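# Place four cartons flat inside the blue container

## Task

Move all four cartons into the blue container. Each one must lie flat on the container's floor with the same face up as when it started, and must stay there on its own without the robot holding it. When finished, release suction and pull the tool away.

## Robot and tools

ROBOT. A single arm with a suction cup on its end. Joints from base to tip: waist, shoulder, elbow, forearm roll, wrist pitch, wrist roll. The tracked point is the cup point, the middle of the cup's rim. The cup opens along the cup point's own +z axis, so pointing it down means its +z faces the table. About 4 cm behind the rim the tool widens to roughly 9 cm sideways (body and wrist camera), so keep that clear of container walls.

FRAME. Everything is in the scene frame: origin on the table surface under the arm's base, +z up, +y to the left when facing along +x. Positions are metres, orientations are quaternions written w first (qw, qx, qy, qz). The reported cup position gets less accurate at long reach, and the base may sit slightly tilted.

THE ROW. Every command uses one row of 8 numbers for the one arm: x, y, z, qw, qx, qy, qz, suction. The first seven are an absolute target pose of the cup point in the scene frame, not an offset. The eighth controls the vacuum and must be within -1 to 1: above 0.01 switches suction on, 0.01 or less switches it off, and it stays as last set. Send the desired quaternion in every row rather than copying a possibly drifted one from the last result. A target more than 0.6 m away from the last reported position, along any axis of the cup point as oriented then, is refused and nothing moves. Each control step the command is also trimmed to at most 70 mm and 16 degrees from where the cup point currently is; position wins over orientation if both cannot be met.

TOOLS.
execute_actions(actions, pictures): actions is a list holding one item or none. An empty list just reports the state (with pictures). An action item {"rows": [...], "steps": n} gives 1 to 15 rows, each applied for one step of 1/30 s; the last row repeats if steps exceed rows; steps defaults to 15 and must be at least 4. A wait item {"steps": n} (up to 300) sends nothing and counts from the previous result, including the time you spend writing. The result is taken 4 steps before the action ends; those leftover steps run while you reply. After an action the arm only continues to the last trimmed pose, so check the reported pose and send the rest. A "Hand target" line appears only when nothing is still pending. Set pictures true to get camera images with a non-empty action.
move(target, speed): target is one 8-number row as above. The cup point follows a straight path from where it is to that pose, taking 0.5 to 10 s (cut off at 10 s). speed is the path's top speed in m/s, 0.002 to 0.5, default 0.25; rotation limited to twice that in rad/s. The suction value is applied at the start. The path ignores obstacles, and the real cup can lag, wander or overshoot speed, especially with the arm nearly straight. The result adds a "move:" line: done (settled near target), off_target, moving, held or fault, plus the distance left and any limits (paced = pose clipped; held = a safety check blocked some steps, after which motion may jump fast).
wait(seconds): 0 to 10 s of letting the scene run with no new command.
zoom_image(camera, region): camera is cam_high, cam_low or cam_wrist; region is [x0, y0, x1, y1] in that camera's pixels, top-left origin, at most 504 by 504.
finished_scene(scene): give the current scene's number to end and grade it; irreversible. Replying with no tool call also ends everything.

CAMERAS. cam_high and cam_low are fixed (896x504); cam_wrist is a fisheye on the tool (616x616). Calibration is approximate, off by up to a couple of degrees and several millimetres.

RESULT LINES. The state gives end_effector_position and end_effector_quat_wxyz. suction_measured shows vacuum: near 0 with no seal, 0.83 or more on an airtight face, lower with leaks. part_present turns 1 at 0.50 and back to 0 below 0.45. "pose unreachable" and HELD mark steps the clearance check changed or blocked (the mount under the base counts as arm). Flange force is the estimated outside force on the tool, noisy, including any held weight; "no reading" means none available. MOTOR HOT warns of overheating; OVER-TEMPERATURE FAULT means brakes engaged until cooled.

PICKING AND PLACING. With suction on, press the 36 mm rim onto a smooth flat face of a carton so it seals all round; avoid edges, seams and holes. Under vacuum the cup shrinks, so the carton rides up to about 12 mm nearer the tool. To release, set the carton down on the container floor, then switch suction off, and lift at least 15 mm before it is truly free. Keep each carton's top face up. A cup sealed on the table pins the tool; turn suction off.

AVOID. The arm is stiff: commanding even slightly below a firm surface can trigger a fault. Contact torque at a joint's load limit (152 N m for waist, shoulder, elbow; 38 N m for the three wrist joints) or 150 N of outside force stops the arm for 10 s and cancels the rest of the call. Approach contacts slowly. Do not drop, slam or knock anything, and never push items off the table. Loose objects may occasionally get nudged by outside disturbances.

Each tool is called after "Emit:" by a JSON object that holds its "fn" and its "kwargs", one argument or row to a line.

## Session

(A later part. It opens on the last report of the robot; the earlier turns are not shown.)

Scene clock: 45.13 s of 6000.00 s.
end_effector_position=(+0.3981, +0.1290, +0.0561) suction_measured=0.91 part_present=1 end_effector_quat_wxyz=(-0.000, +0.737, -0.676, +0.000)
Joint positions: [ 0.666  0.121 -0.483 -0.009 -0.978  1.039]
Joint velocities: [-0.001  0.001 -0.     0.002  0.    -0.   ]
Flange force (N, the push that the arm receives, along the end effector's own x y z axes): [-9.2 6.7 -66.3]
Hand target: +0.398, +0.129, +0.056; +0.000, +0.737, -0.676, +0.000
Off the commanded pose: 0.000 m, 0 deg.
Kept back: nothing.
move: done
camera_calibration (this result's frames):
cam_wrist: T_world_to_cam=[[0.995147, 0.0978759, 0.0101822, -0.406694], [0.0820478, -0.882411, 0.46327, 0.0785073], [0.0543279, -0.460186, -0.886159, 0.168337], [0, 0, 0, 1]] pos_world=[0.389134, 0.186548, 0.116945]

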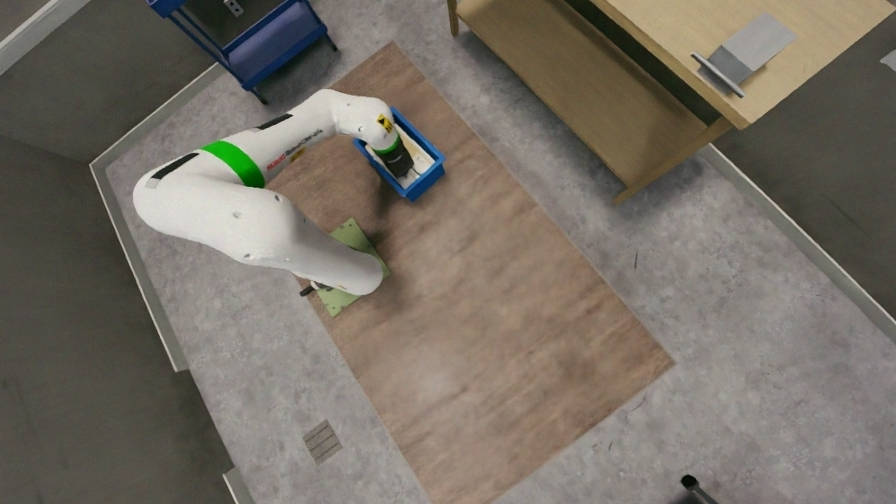

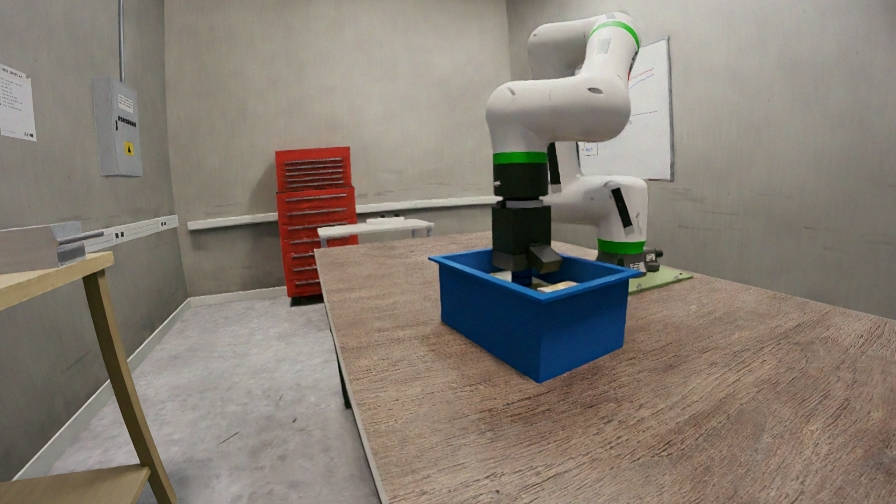

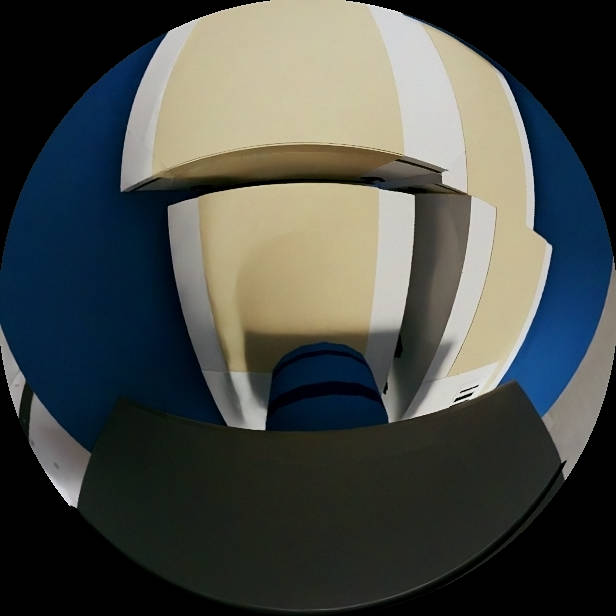

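Emit:
{"fn": "move", "kwargs": {
  "target": [0.398,0.129,0.064,0,-0.737,0.676,0,1],
  "speed": 0.01
}}

Emit:
{"fn": "move", "kwargs": {
  "target": [0.3985,0.135,0.064,0,-0.737,0.676,0,1],
  "speed": 0.006
}}

Emit:
{"fn": "move", "kwargs": {
  "target": [0.3985,0.135,0.058,0,-0.737,0.676,0,1],
  "speed": 0.005
}}

Scene clock: 46.40 s of 6000.00 s.
end_effector_position=(+0.3980, +0.1290, +0.0640) suction_measured=0.91 part_present=1 end_effector_quat_wxyz=(+0.000, +0.737, -0.676, -0.000)
Joint positions: [ 0.665  0.109 -0.475 -0.009 -0.999  1.039]
Joint velocities: [-0.001 -0.002 -0.     0.001 -0.001  0.   ]
Flange force (N, the push that the arm receives, along the end effector's own x y z axes): [1.1 7.1 1.1]
Hand target: +0.398, +0.129, +0.064; -0.000, +0.737, -0.676, -0.000
Off the commanded pose: 0.000 m, 0 deg.
Kept back: nothing.
move: done
camera_calibration (this result's frames):
cam_wrist: T_world_to_cam=[[0.995141, 0.0979599, 0.00989054, -0.406699], [0.0822526, -0.882357, 0.463336, 0.0747539], [0.0541154, -0.460272, -0.886127, 0.175427], [0, 0, 0, 1]] pos_world=[0.389081, 0.186544, 0.124837]

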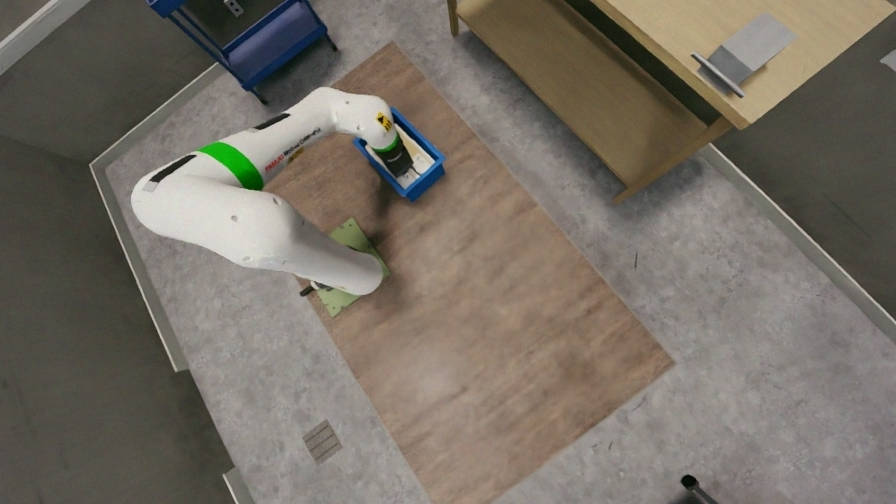

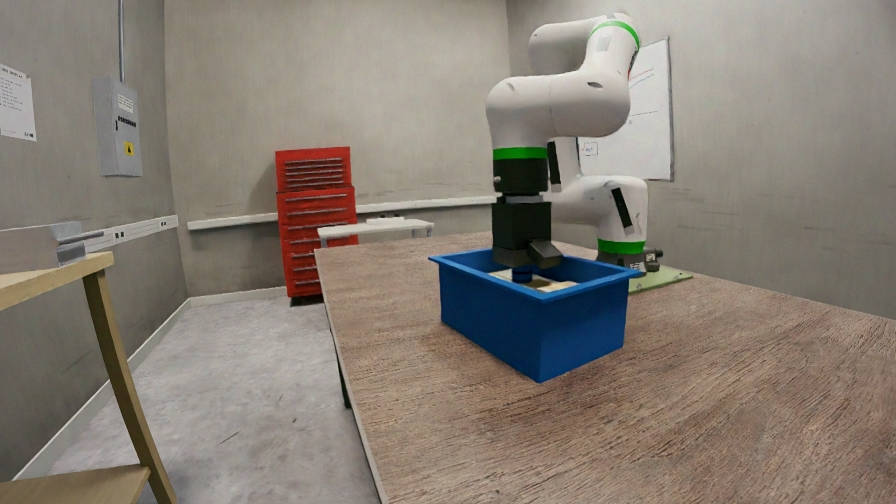

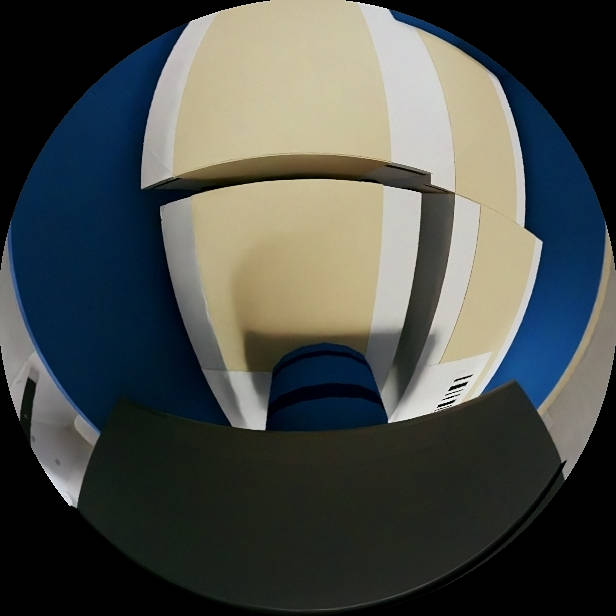

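Scene clock: 47.63 s of 6000.00 s.
end_effector_position=(+0.3985, +0.1350, +0.0640) suction_measured=0.91 part_present=1 end_effector_quat_wxyz=(+0.000, +0.737, -0.676, -0.000)
Joint positions: [ 0.677  0.115 -0.468 -0.009 -1.     1.028]
Joint velocities: [ 0.001 -0.001  0.001 -0.    -0.001 -0.   ]
Flange force (N, the push that the arm receives, along the end effector's own x y z axes): [1.7 6.7 1.6]
Hand target: +0.398, +0.135, +0.064; +0.000, +0.737, -0.676, -0.000
Off the commanded pose: 0.000 m, 0 deg.
Kept back: nothing.
move: done
camera_calibration (this result's frames):
cam_wrist: T_world_to_cam=[[0.99515, 0.0978698, 0.00987685, -0.407768], [0.0821791, -0.882364, 0.463335, 0.0800296], [0.0540615, -0.460277, -0.886128, 0.178174], [0, 0, 0, 1]] pos_world=[0.389581, 0.192533, 0.124832]

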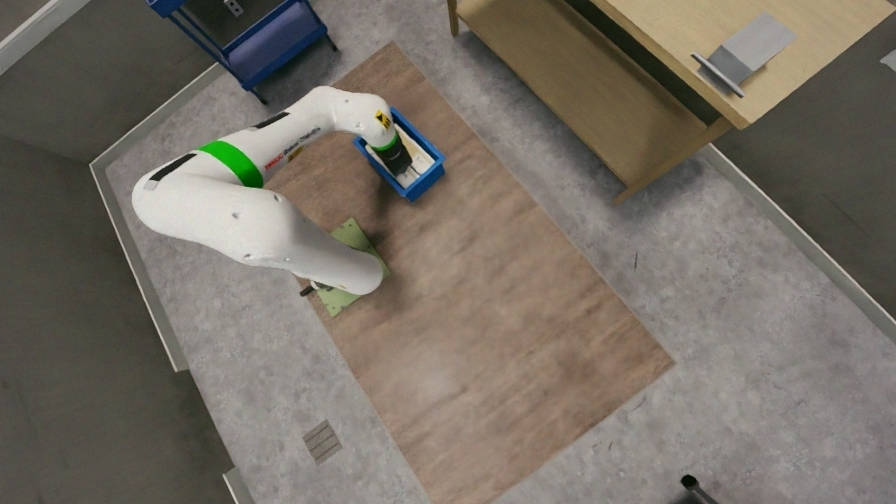

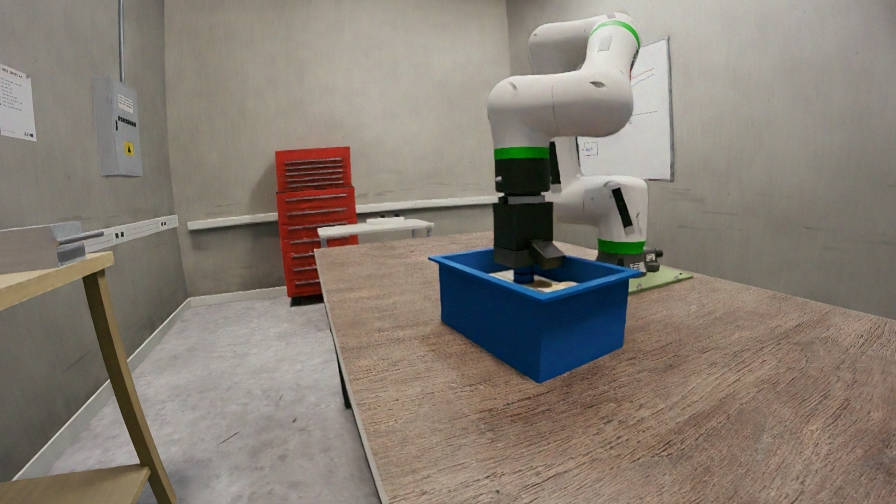

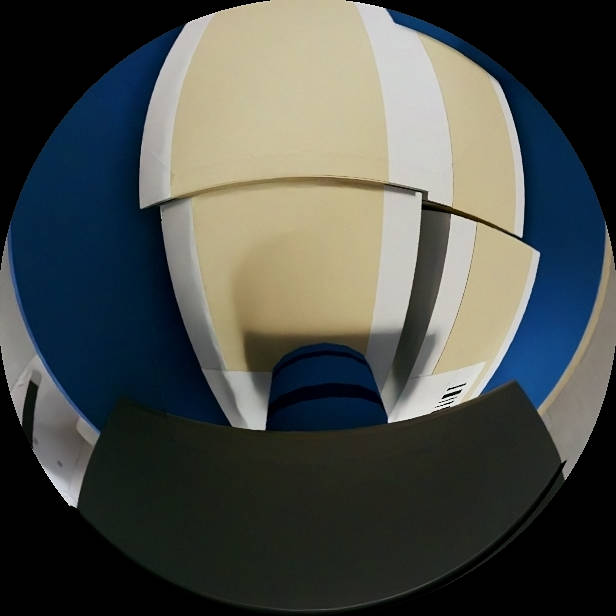

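Scene clock: 49.07 s of 6000.00 s.
end_effector_position=(+0.3985, +0.1350, +0.0580) suction_measured=0.91 part_present=1 end_effector_quat_wxyz=(-0.000, +0.737, -0.676, +0.000)
Joint positions: [ 0.677  0.124 -0.475 -0.009 -0.984  1.028]
Joint velocities: [-0.    -0.    -0.    -0.001  0.002  0.   ]
Flange force (N, the push that the arm receives, along the end effector's own x y z axes): [1.3 7.3 2.1]
Hand target: +0.399, +0.135, +0.058; +0.000, +0.737, -0.676, +0.000
Off the commanded pose: 0.000 m, 0 deg.
Kept back: nothing.
move: done
camera_calibration (this result's frames):
cam_wrist: T_world_to_cam=[[0.995153, 0.0978367, 0.00992851, -0.407723], [0.0821246, -0.882358, 0.463357, 0.0828191], [0.0540938, -0.460296, -0.886116, 0.172841], [0, 0, 0, 1]] pos_world=[0.389596, 0.192524, 0.118831]

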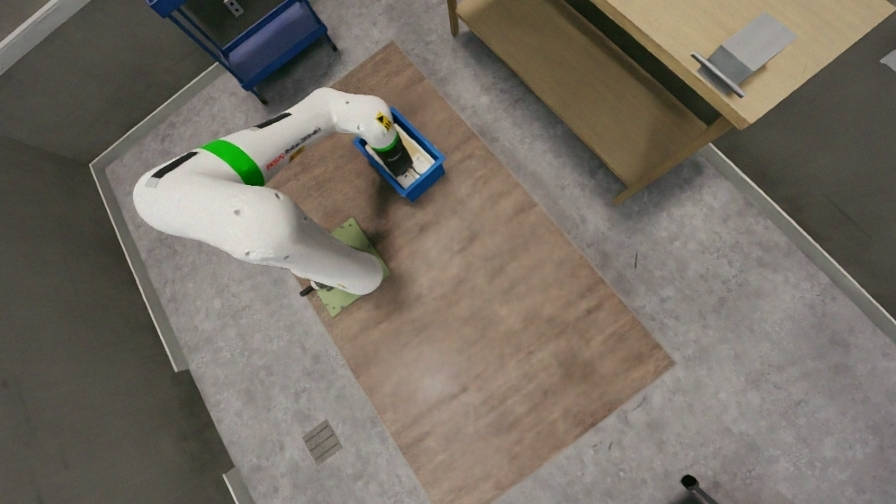

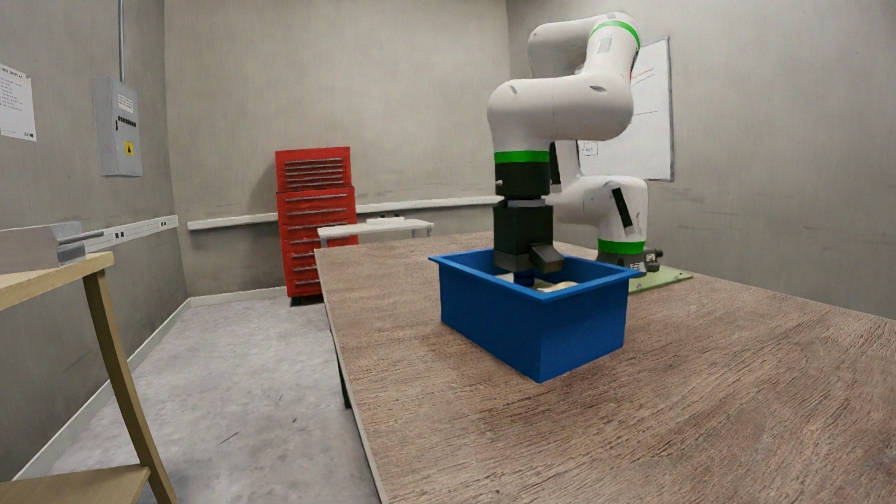

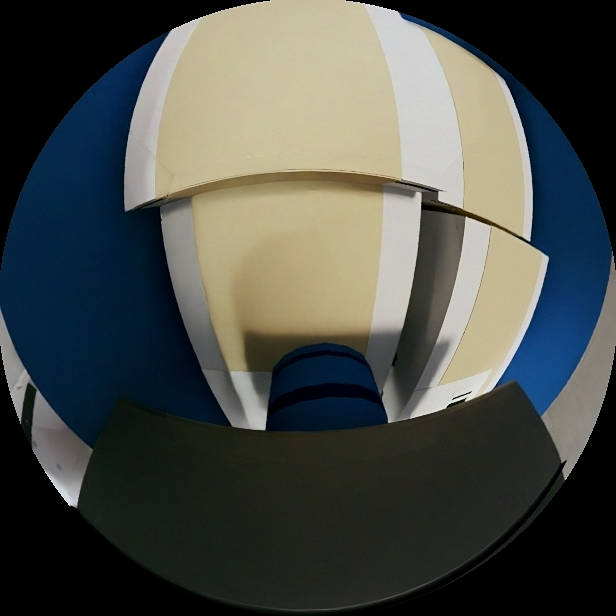

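Emit:
{"fn": "move", "kwargs": {
  "target": [0.3985,0.136,0.055,0,-0.737,0.676,0,1],
  "speed": 0.004
}}

Scene clock: 50.30 s of 6000.00 s.
end_effector_position=(+0.3985, +0.1360, +0.0550) suction_measured=0.91 part_present=1 end_effector_quat_wxyz=(-0.000, +0.737, -0.676, -0.000)
Joint positions: [ 0.679  0.129 -0.477 -0.009 -0.977  1.026]
Joint velocities: [-0.    -0.001 -0.001 -0.     0.001 -0.   ]
Flange force (N, the push that the arm receives, along the end effector's own x y z axes): [7.3 6.6 0.2]
Hand target: +0.398, +0.136, +0.055; +0.000, +0.737, -0.676, +0.000
Off the commanded pose: 0.000 m, 0 deg.
Kept back: nothing.
move: done
camera_calibration (this result's frames):
cam_wrist: T_world_to_cam=[[0.995153, 0.0978418, 0.00990665, -0.407783], [0.0821405, -0.882368, 0.463336, 0.0850946], [0.054075, -0.460277, -0.886127, 0.170652], [0, 0, 0, 1]] pos_world=[0.389589, 0.19353, 0.115832]

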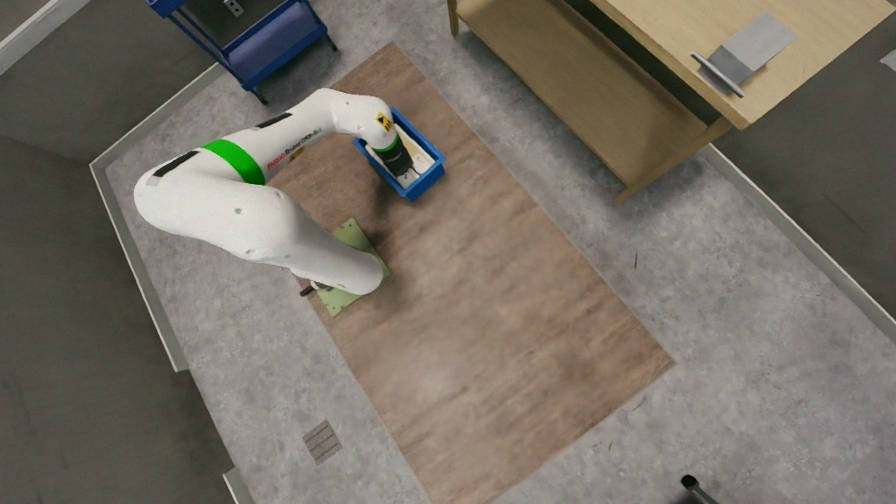

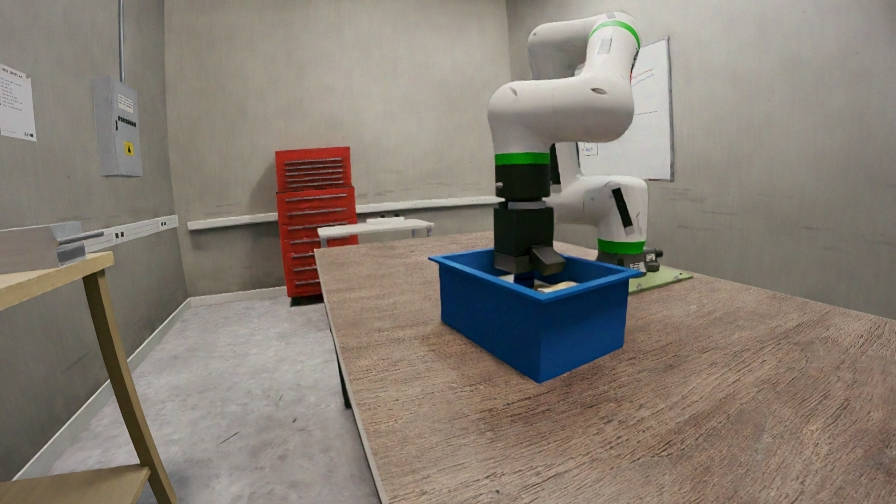

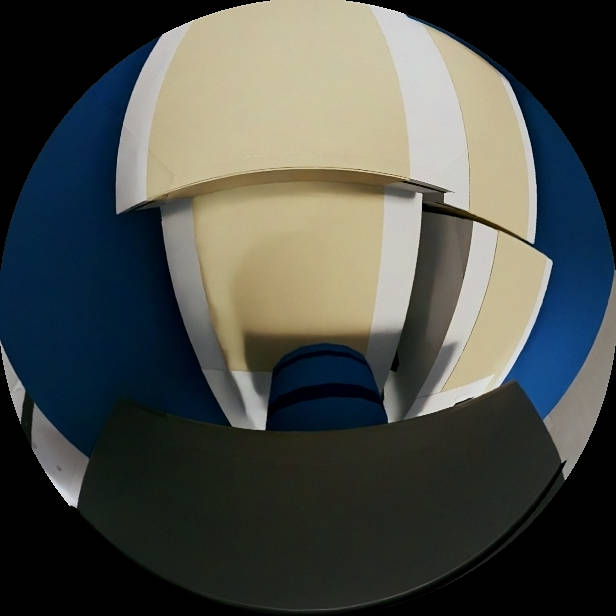

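Emit:
{"fn": "move", "kwargs": {
  "target": [0.3985,0.1355,0.053,0,-0.737,0.676,0,1],
  "speed": 0.004
}}

Scene clock: 51.27 s of 6000.00 s.
end_effector_position=(+0.3985, +0.1355, +0.0530) suction_measured=0.91 part_present=1 end_effector_quat_wxyz=(-0.000, +0.737, -0.676, +0.000)
Joint positions: [ 0.678  0.132 -0.48  -0.009 -0.971  1.027]
Joint velocities: [ 0.     0.001  0.001 -0.002 -0.001 -0.   ]
Flange force (N, the push that the arm receives, along the end effector's own x y z axes): [-0.8 10.6 -13.0]
Hand target: +0.399, +0.135, +0.053; -0.000, +0.737, -0.676, +0.000
Off the commanded pose: 0.000 m, 0 deg.
Kept back: nothing.
move: done
camera_calibration (this result's frames):
cam_wrist: T_world_to_cam=[[0.995148, 0.0978819, 0.0100237, -0.407751], [0.082125, -0.882393, 0.46329, 0.0855875], [0.0541926, -0.460219, -0.88615, 0.168651], [0, 0, 0, 1]] pos_world=[0.389604, 0.193049, 0.113885]

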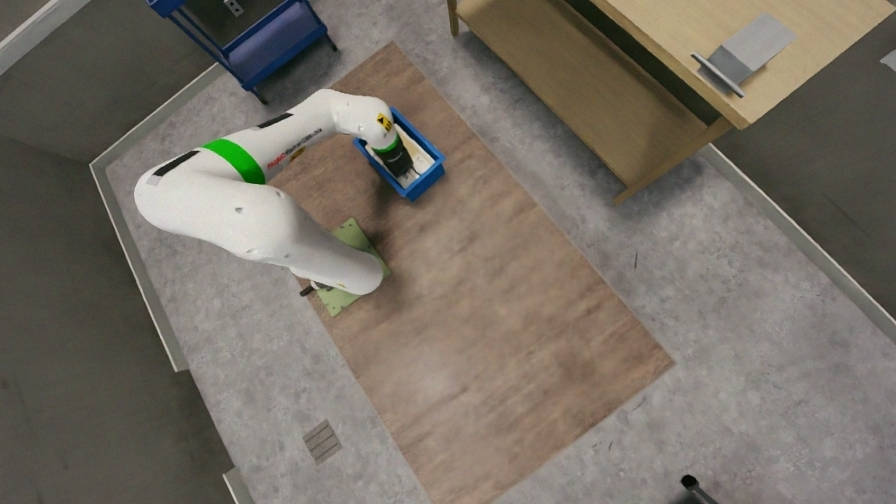

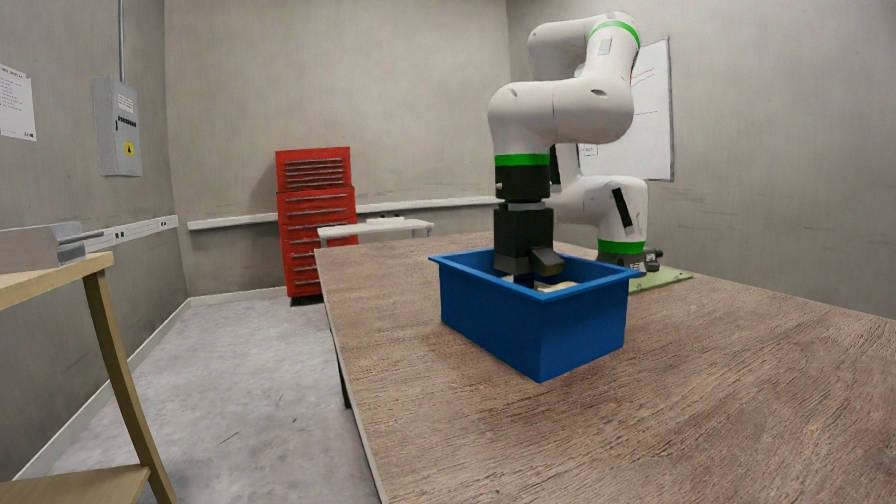

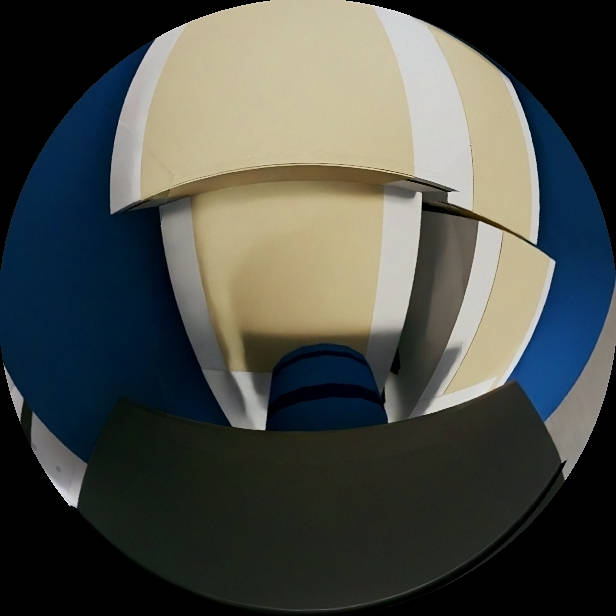

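Emit:
{"fn": "move", "kwargs": {
  "target": [0.3985,0.1355,0.056,0,-0.737,0.676,0,0],
  "speed": 0.005
}}

Emit:
{"fn": "move", "kwargs": {
  "target": [0.42,0.10,0.25,0,-0.737,0.676,0,0],
  "speed": 0.15
}}

Emit:
{"fn": "zoom_image", "kwargs": {
  "camera": "cam_wrist",
  "region": [180,50,460,330]
}}

Scene clock: 52.30 s of 6000.00 s.
end_effector_position=(+0.3985, +0.1355, +0.0560) suction_measured=0.00 part_present=0 end_effector_quat_wxyz=(+0.000, +0.737, -0.676, -0.000)
Joint positions: [ 0.678  0.127 -0.476 -0.009 -0.979  1.027]
Joint velocities: [ 0.001 -0.    -0.001 -0.001  0.001 -0.   ]
Flange force (N, the push that the arm receives, along the end effector's own x y z axes): [0.0 5.8 -13.4]
Hand target: +0.398, +0.136, +0.056; -0.000, +0.737, -0.676, -0.000
Off the commanded pose: 0.000 m, 0 deg.
Kept back: nothing.
move: done
camera_calibration (this result's frames):
cam_wrist: T_world_to_cam=[[0.995149, 0.0978773, 0.00988098, -0.407742], [0.0821845, -0.88237, 0.463324, 0.0841805], [0.0540676, -0.460265, -0.886134, 0.171309], [0, 0, 0, 1]] pos_world=[0.389584, 0.193034, 0.116829]

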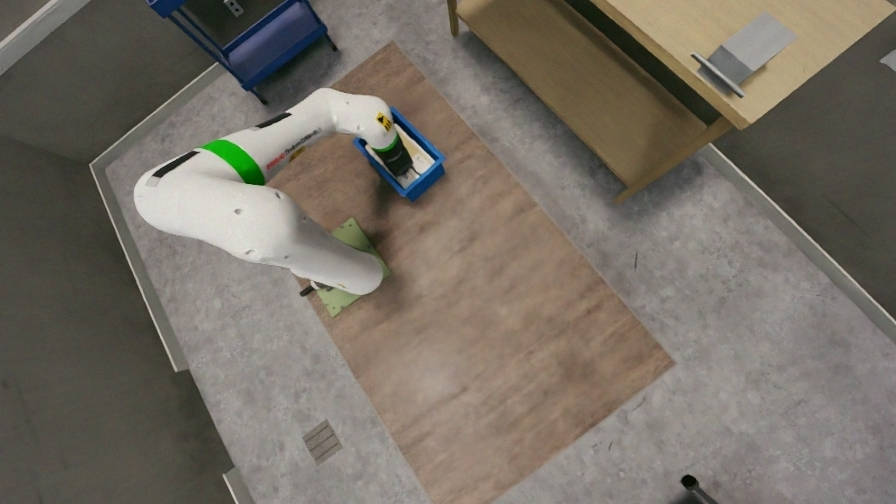

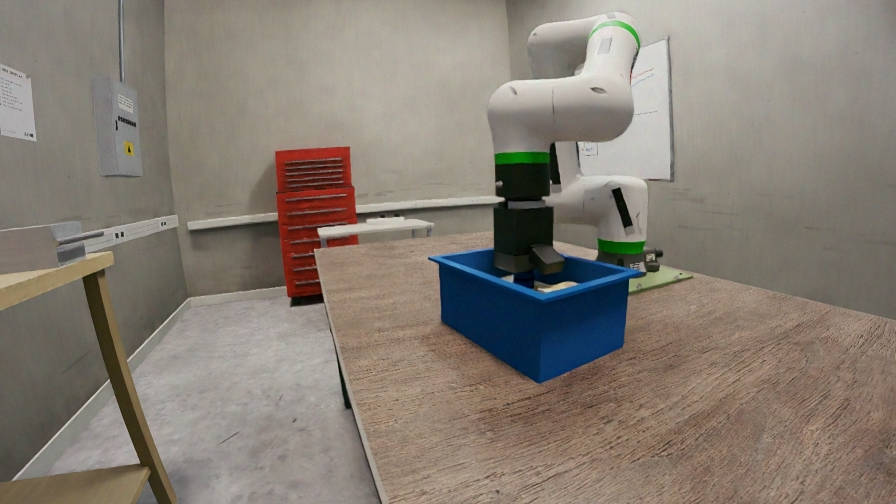

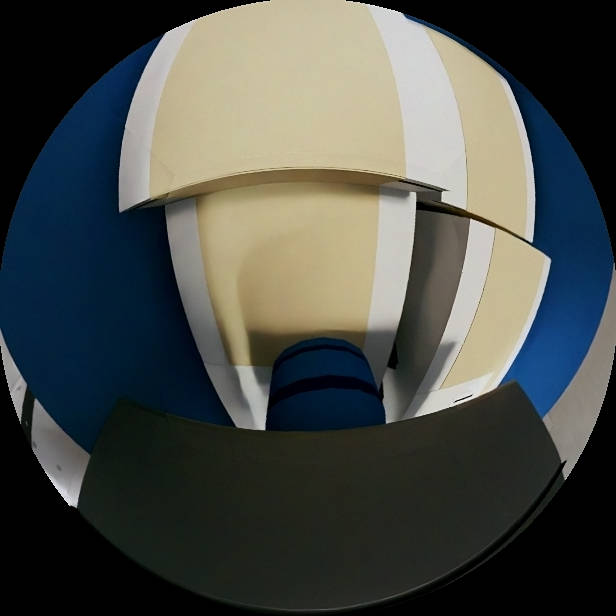

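Scene clock: 53.97 s of 6000.00 s.
end_effector_position=(+0.4201, +0.1000, +0.2502) suction_measured=0.00 part_present=0 end_effector_quat_wxyz=(-0.000, +0.737, -0.675, -0.000)
Joint positions: [ 0.574 -0.017 -0.142 -0.006 -1.458  1.128]
Joint velocities: [ 0.001  0.002 -0.    -0.001  0.     0.   ]
Flange force (N, the push that the arm receives, along the end effector's own x y z axes): [-0.5 6.6 3.3]
Hand target: +0.420, +0.100, +0.250; -0.000, +0.737, -0.675, -0.000
Off the commanded pose: 0.000 m, 0 deg.
Kept back: nothing.
move: done
camera_calibration (this result's frames):
cam_wrist: T_world_to_cam=[[0.995015, 0.0991848, 0.0103259, -0.427847], [0.0831619, -0.882472, 0.462954, -0.0391751], [0.0550304, -0.459788, -0.886322, 0.325524], [0, 0, 0, 1]] pos_world=[0.411059, 0.157537, 0.311074]

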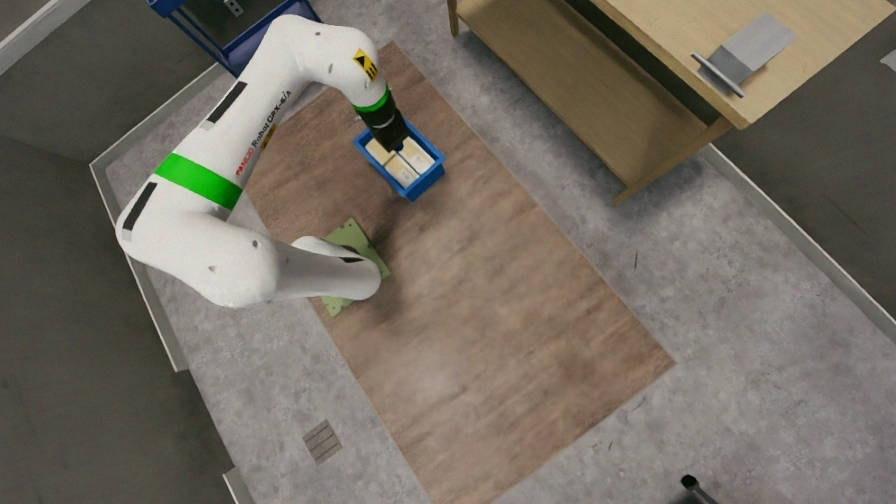

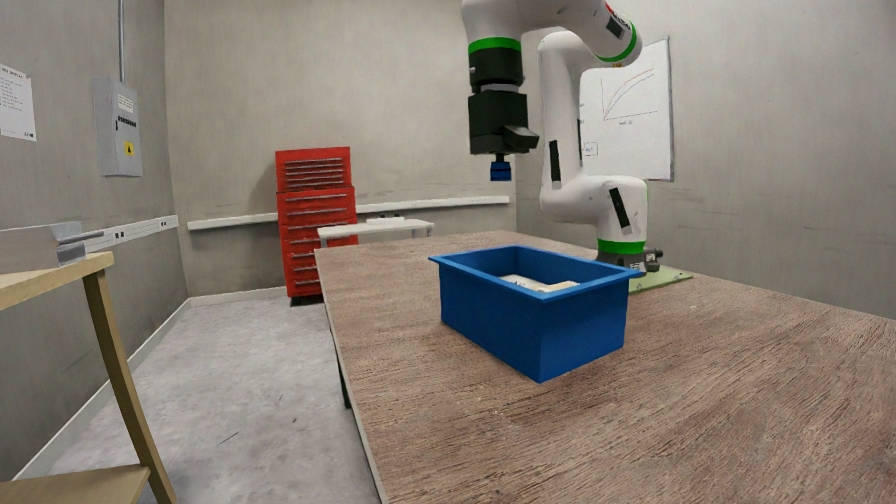

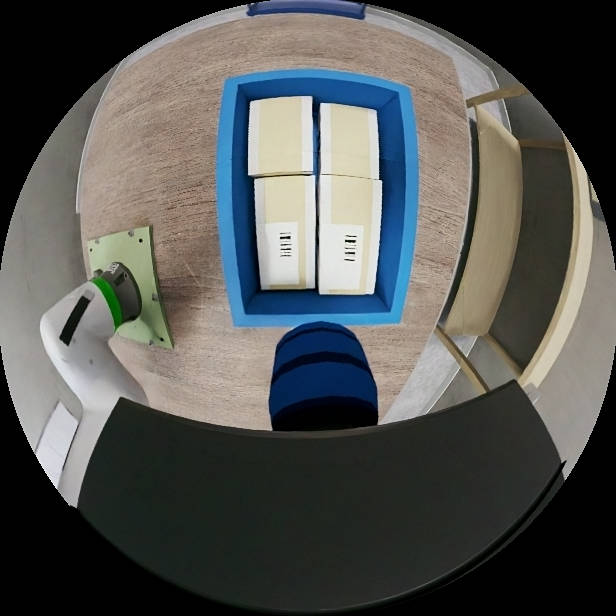

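Region (180, 50, 460, 330) of cam_wrist's 616x616 image, scaled by 1.800, with more detail than that image has.

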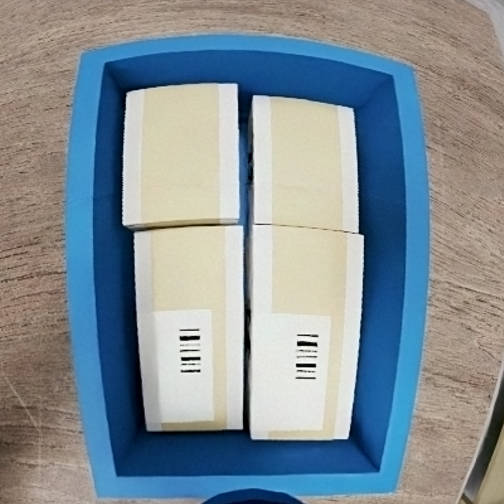

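Emit:
{"fn": "finished_scene", "kwargs": {
  "scene": 1
}}

The scene is finished: the task was done.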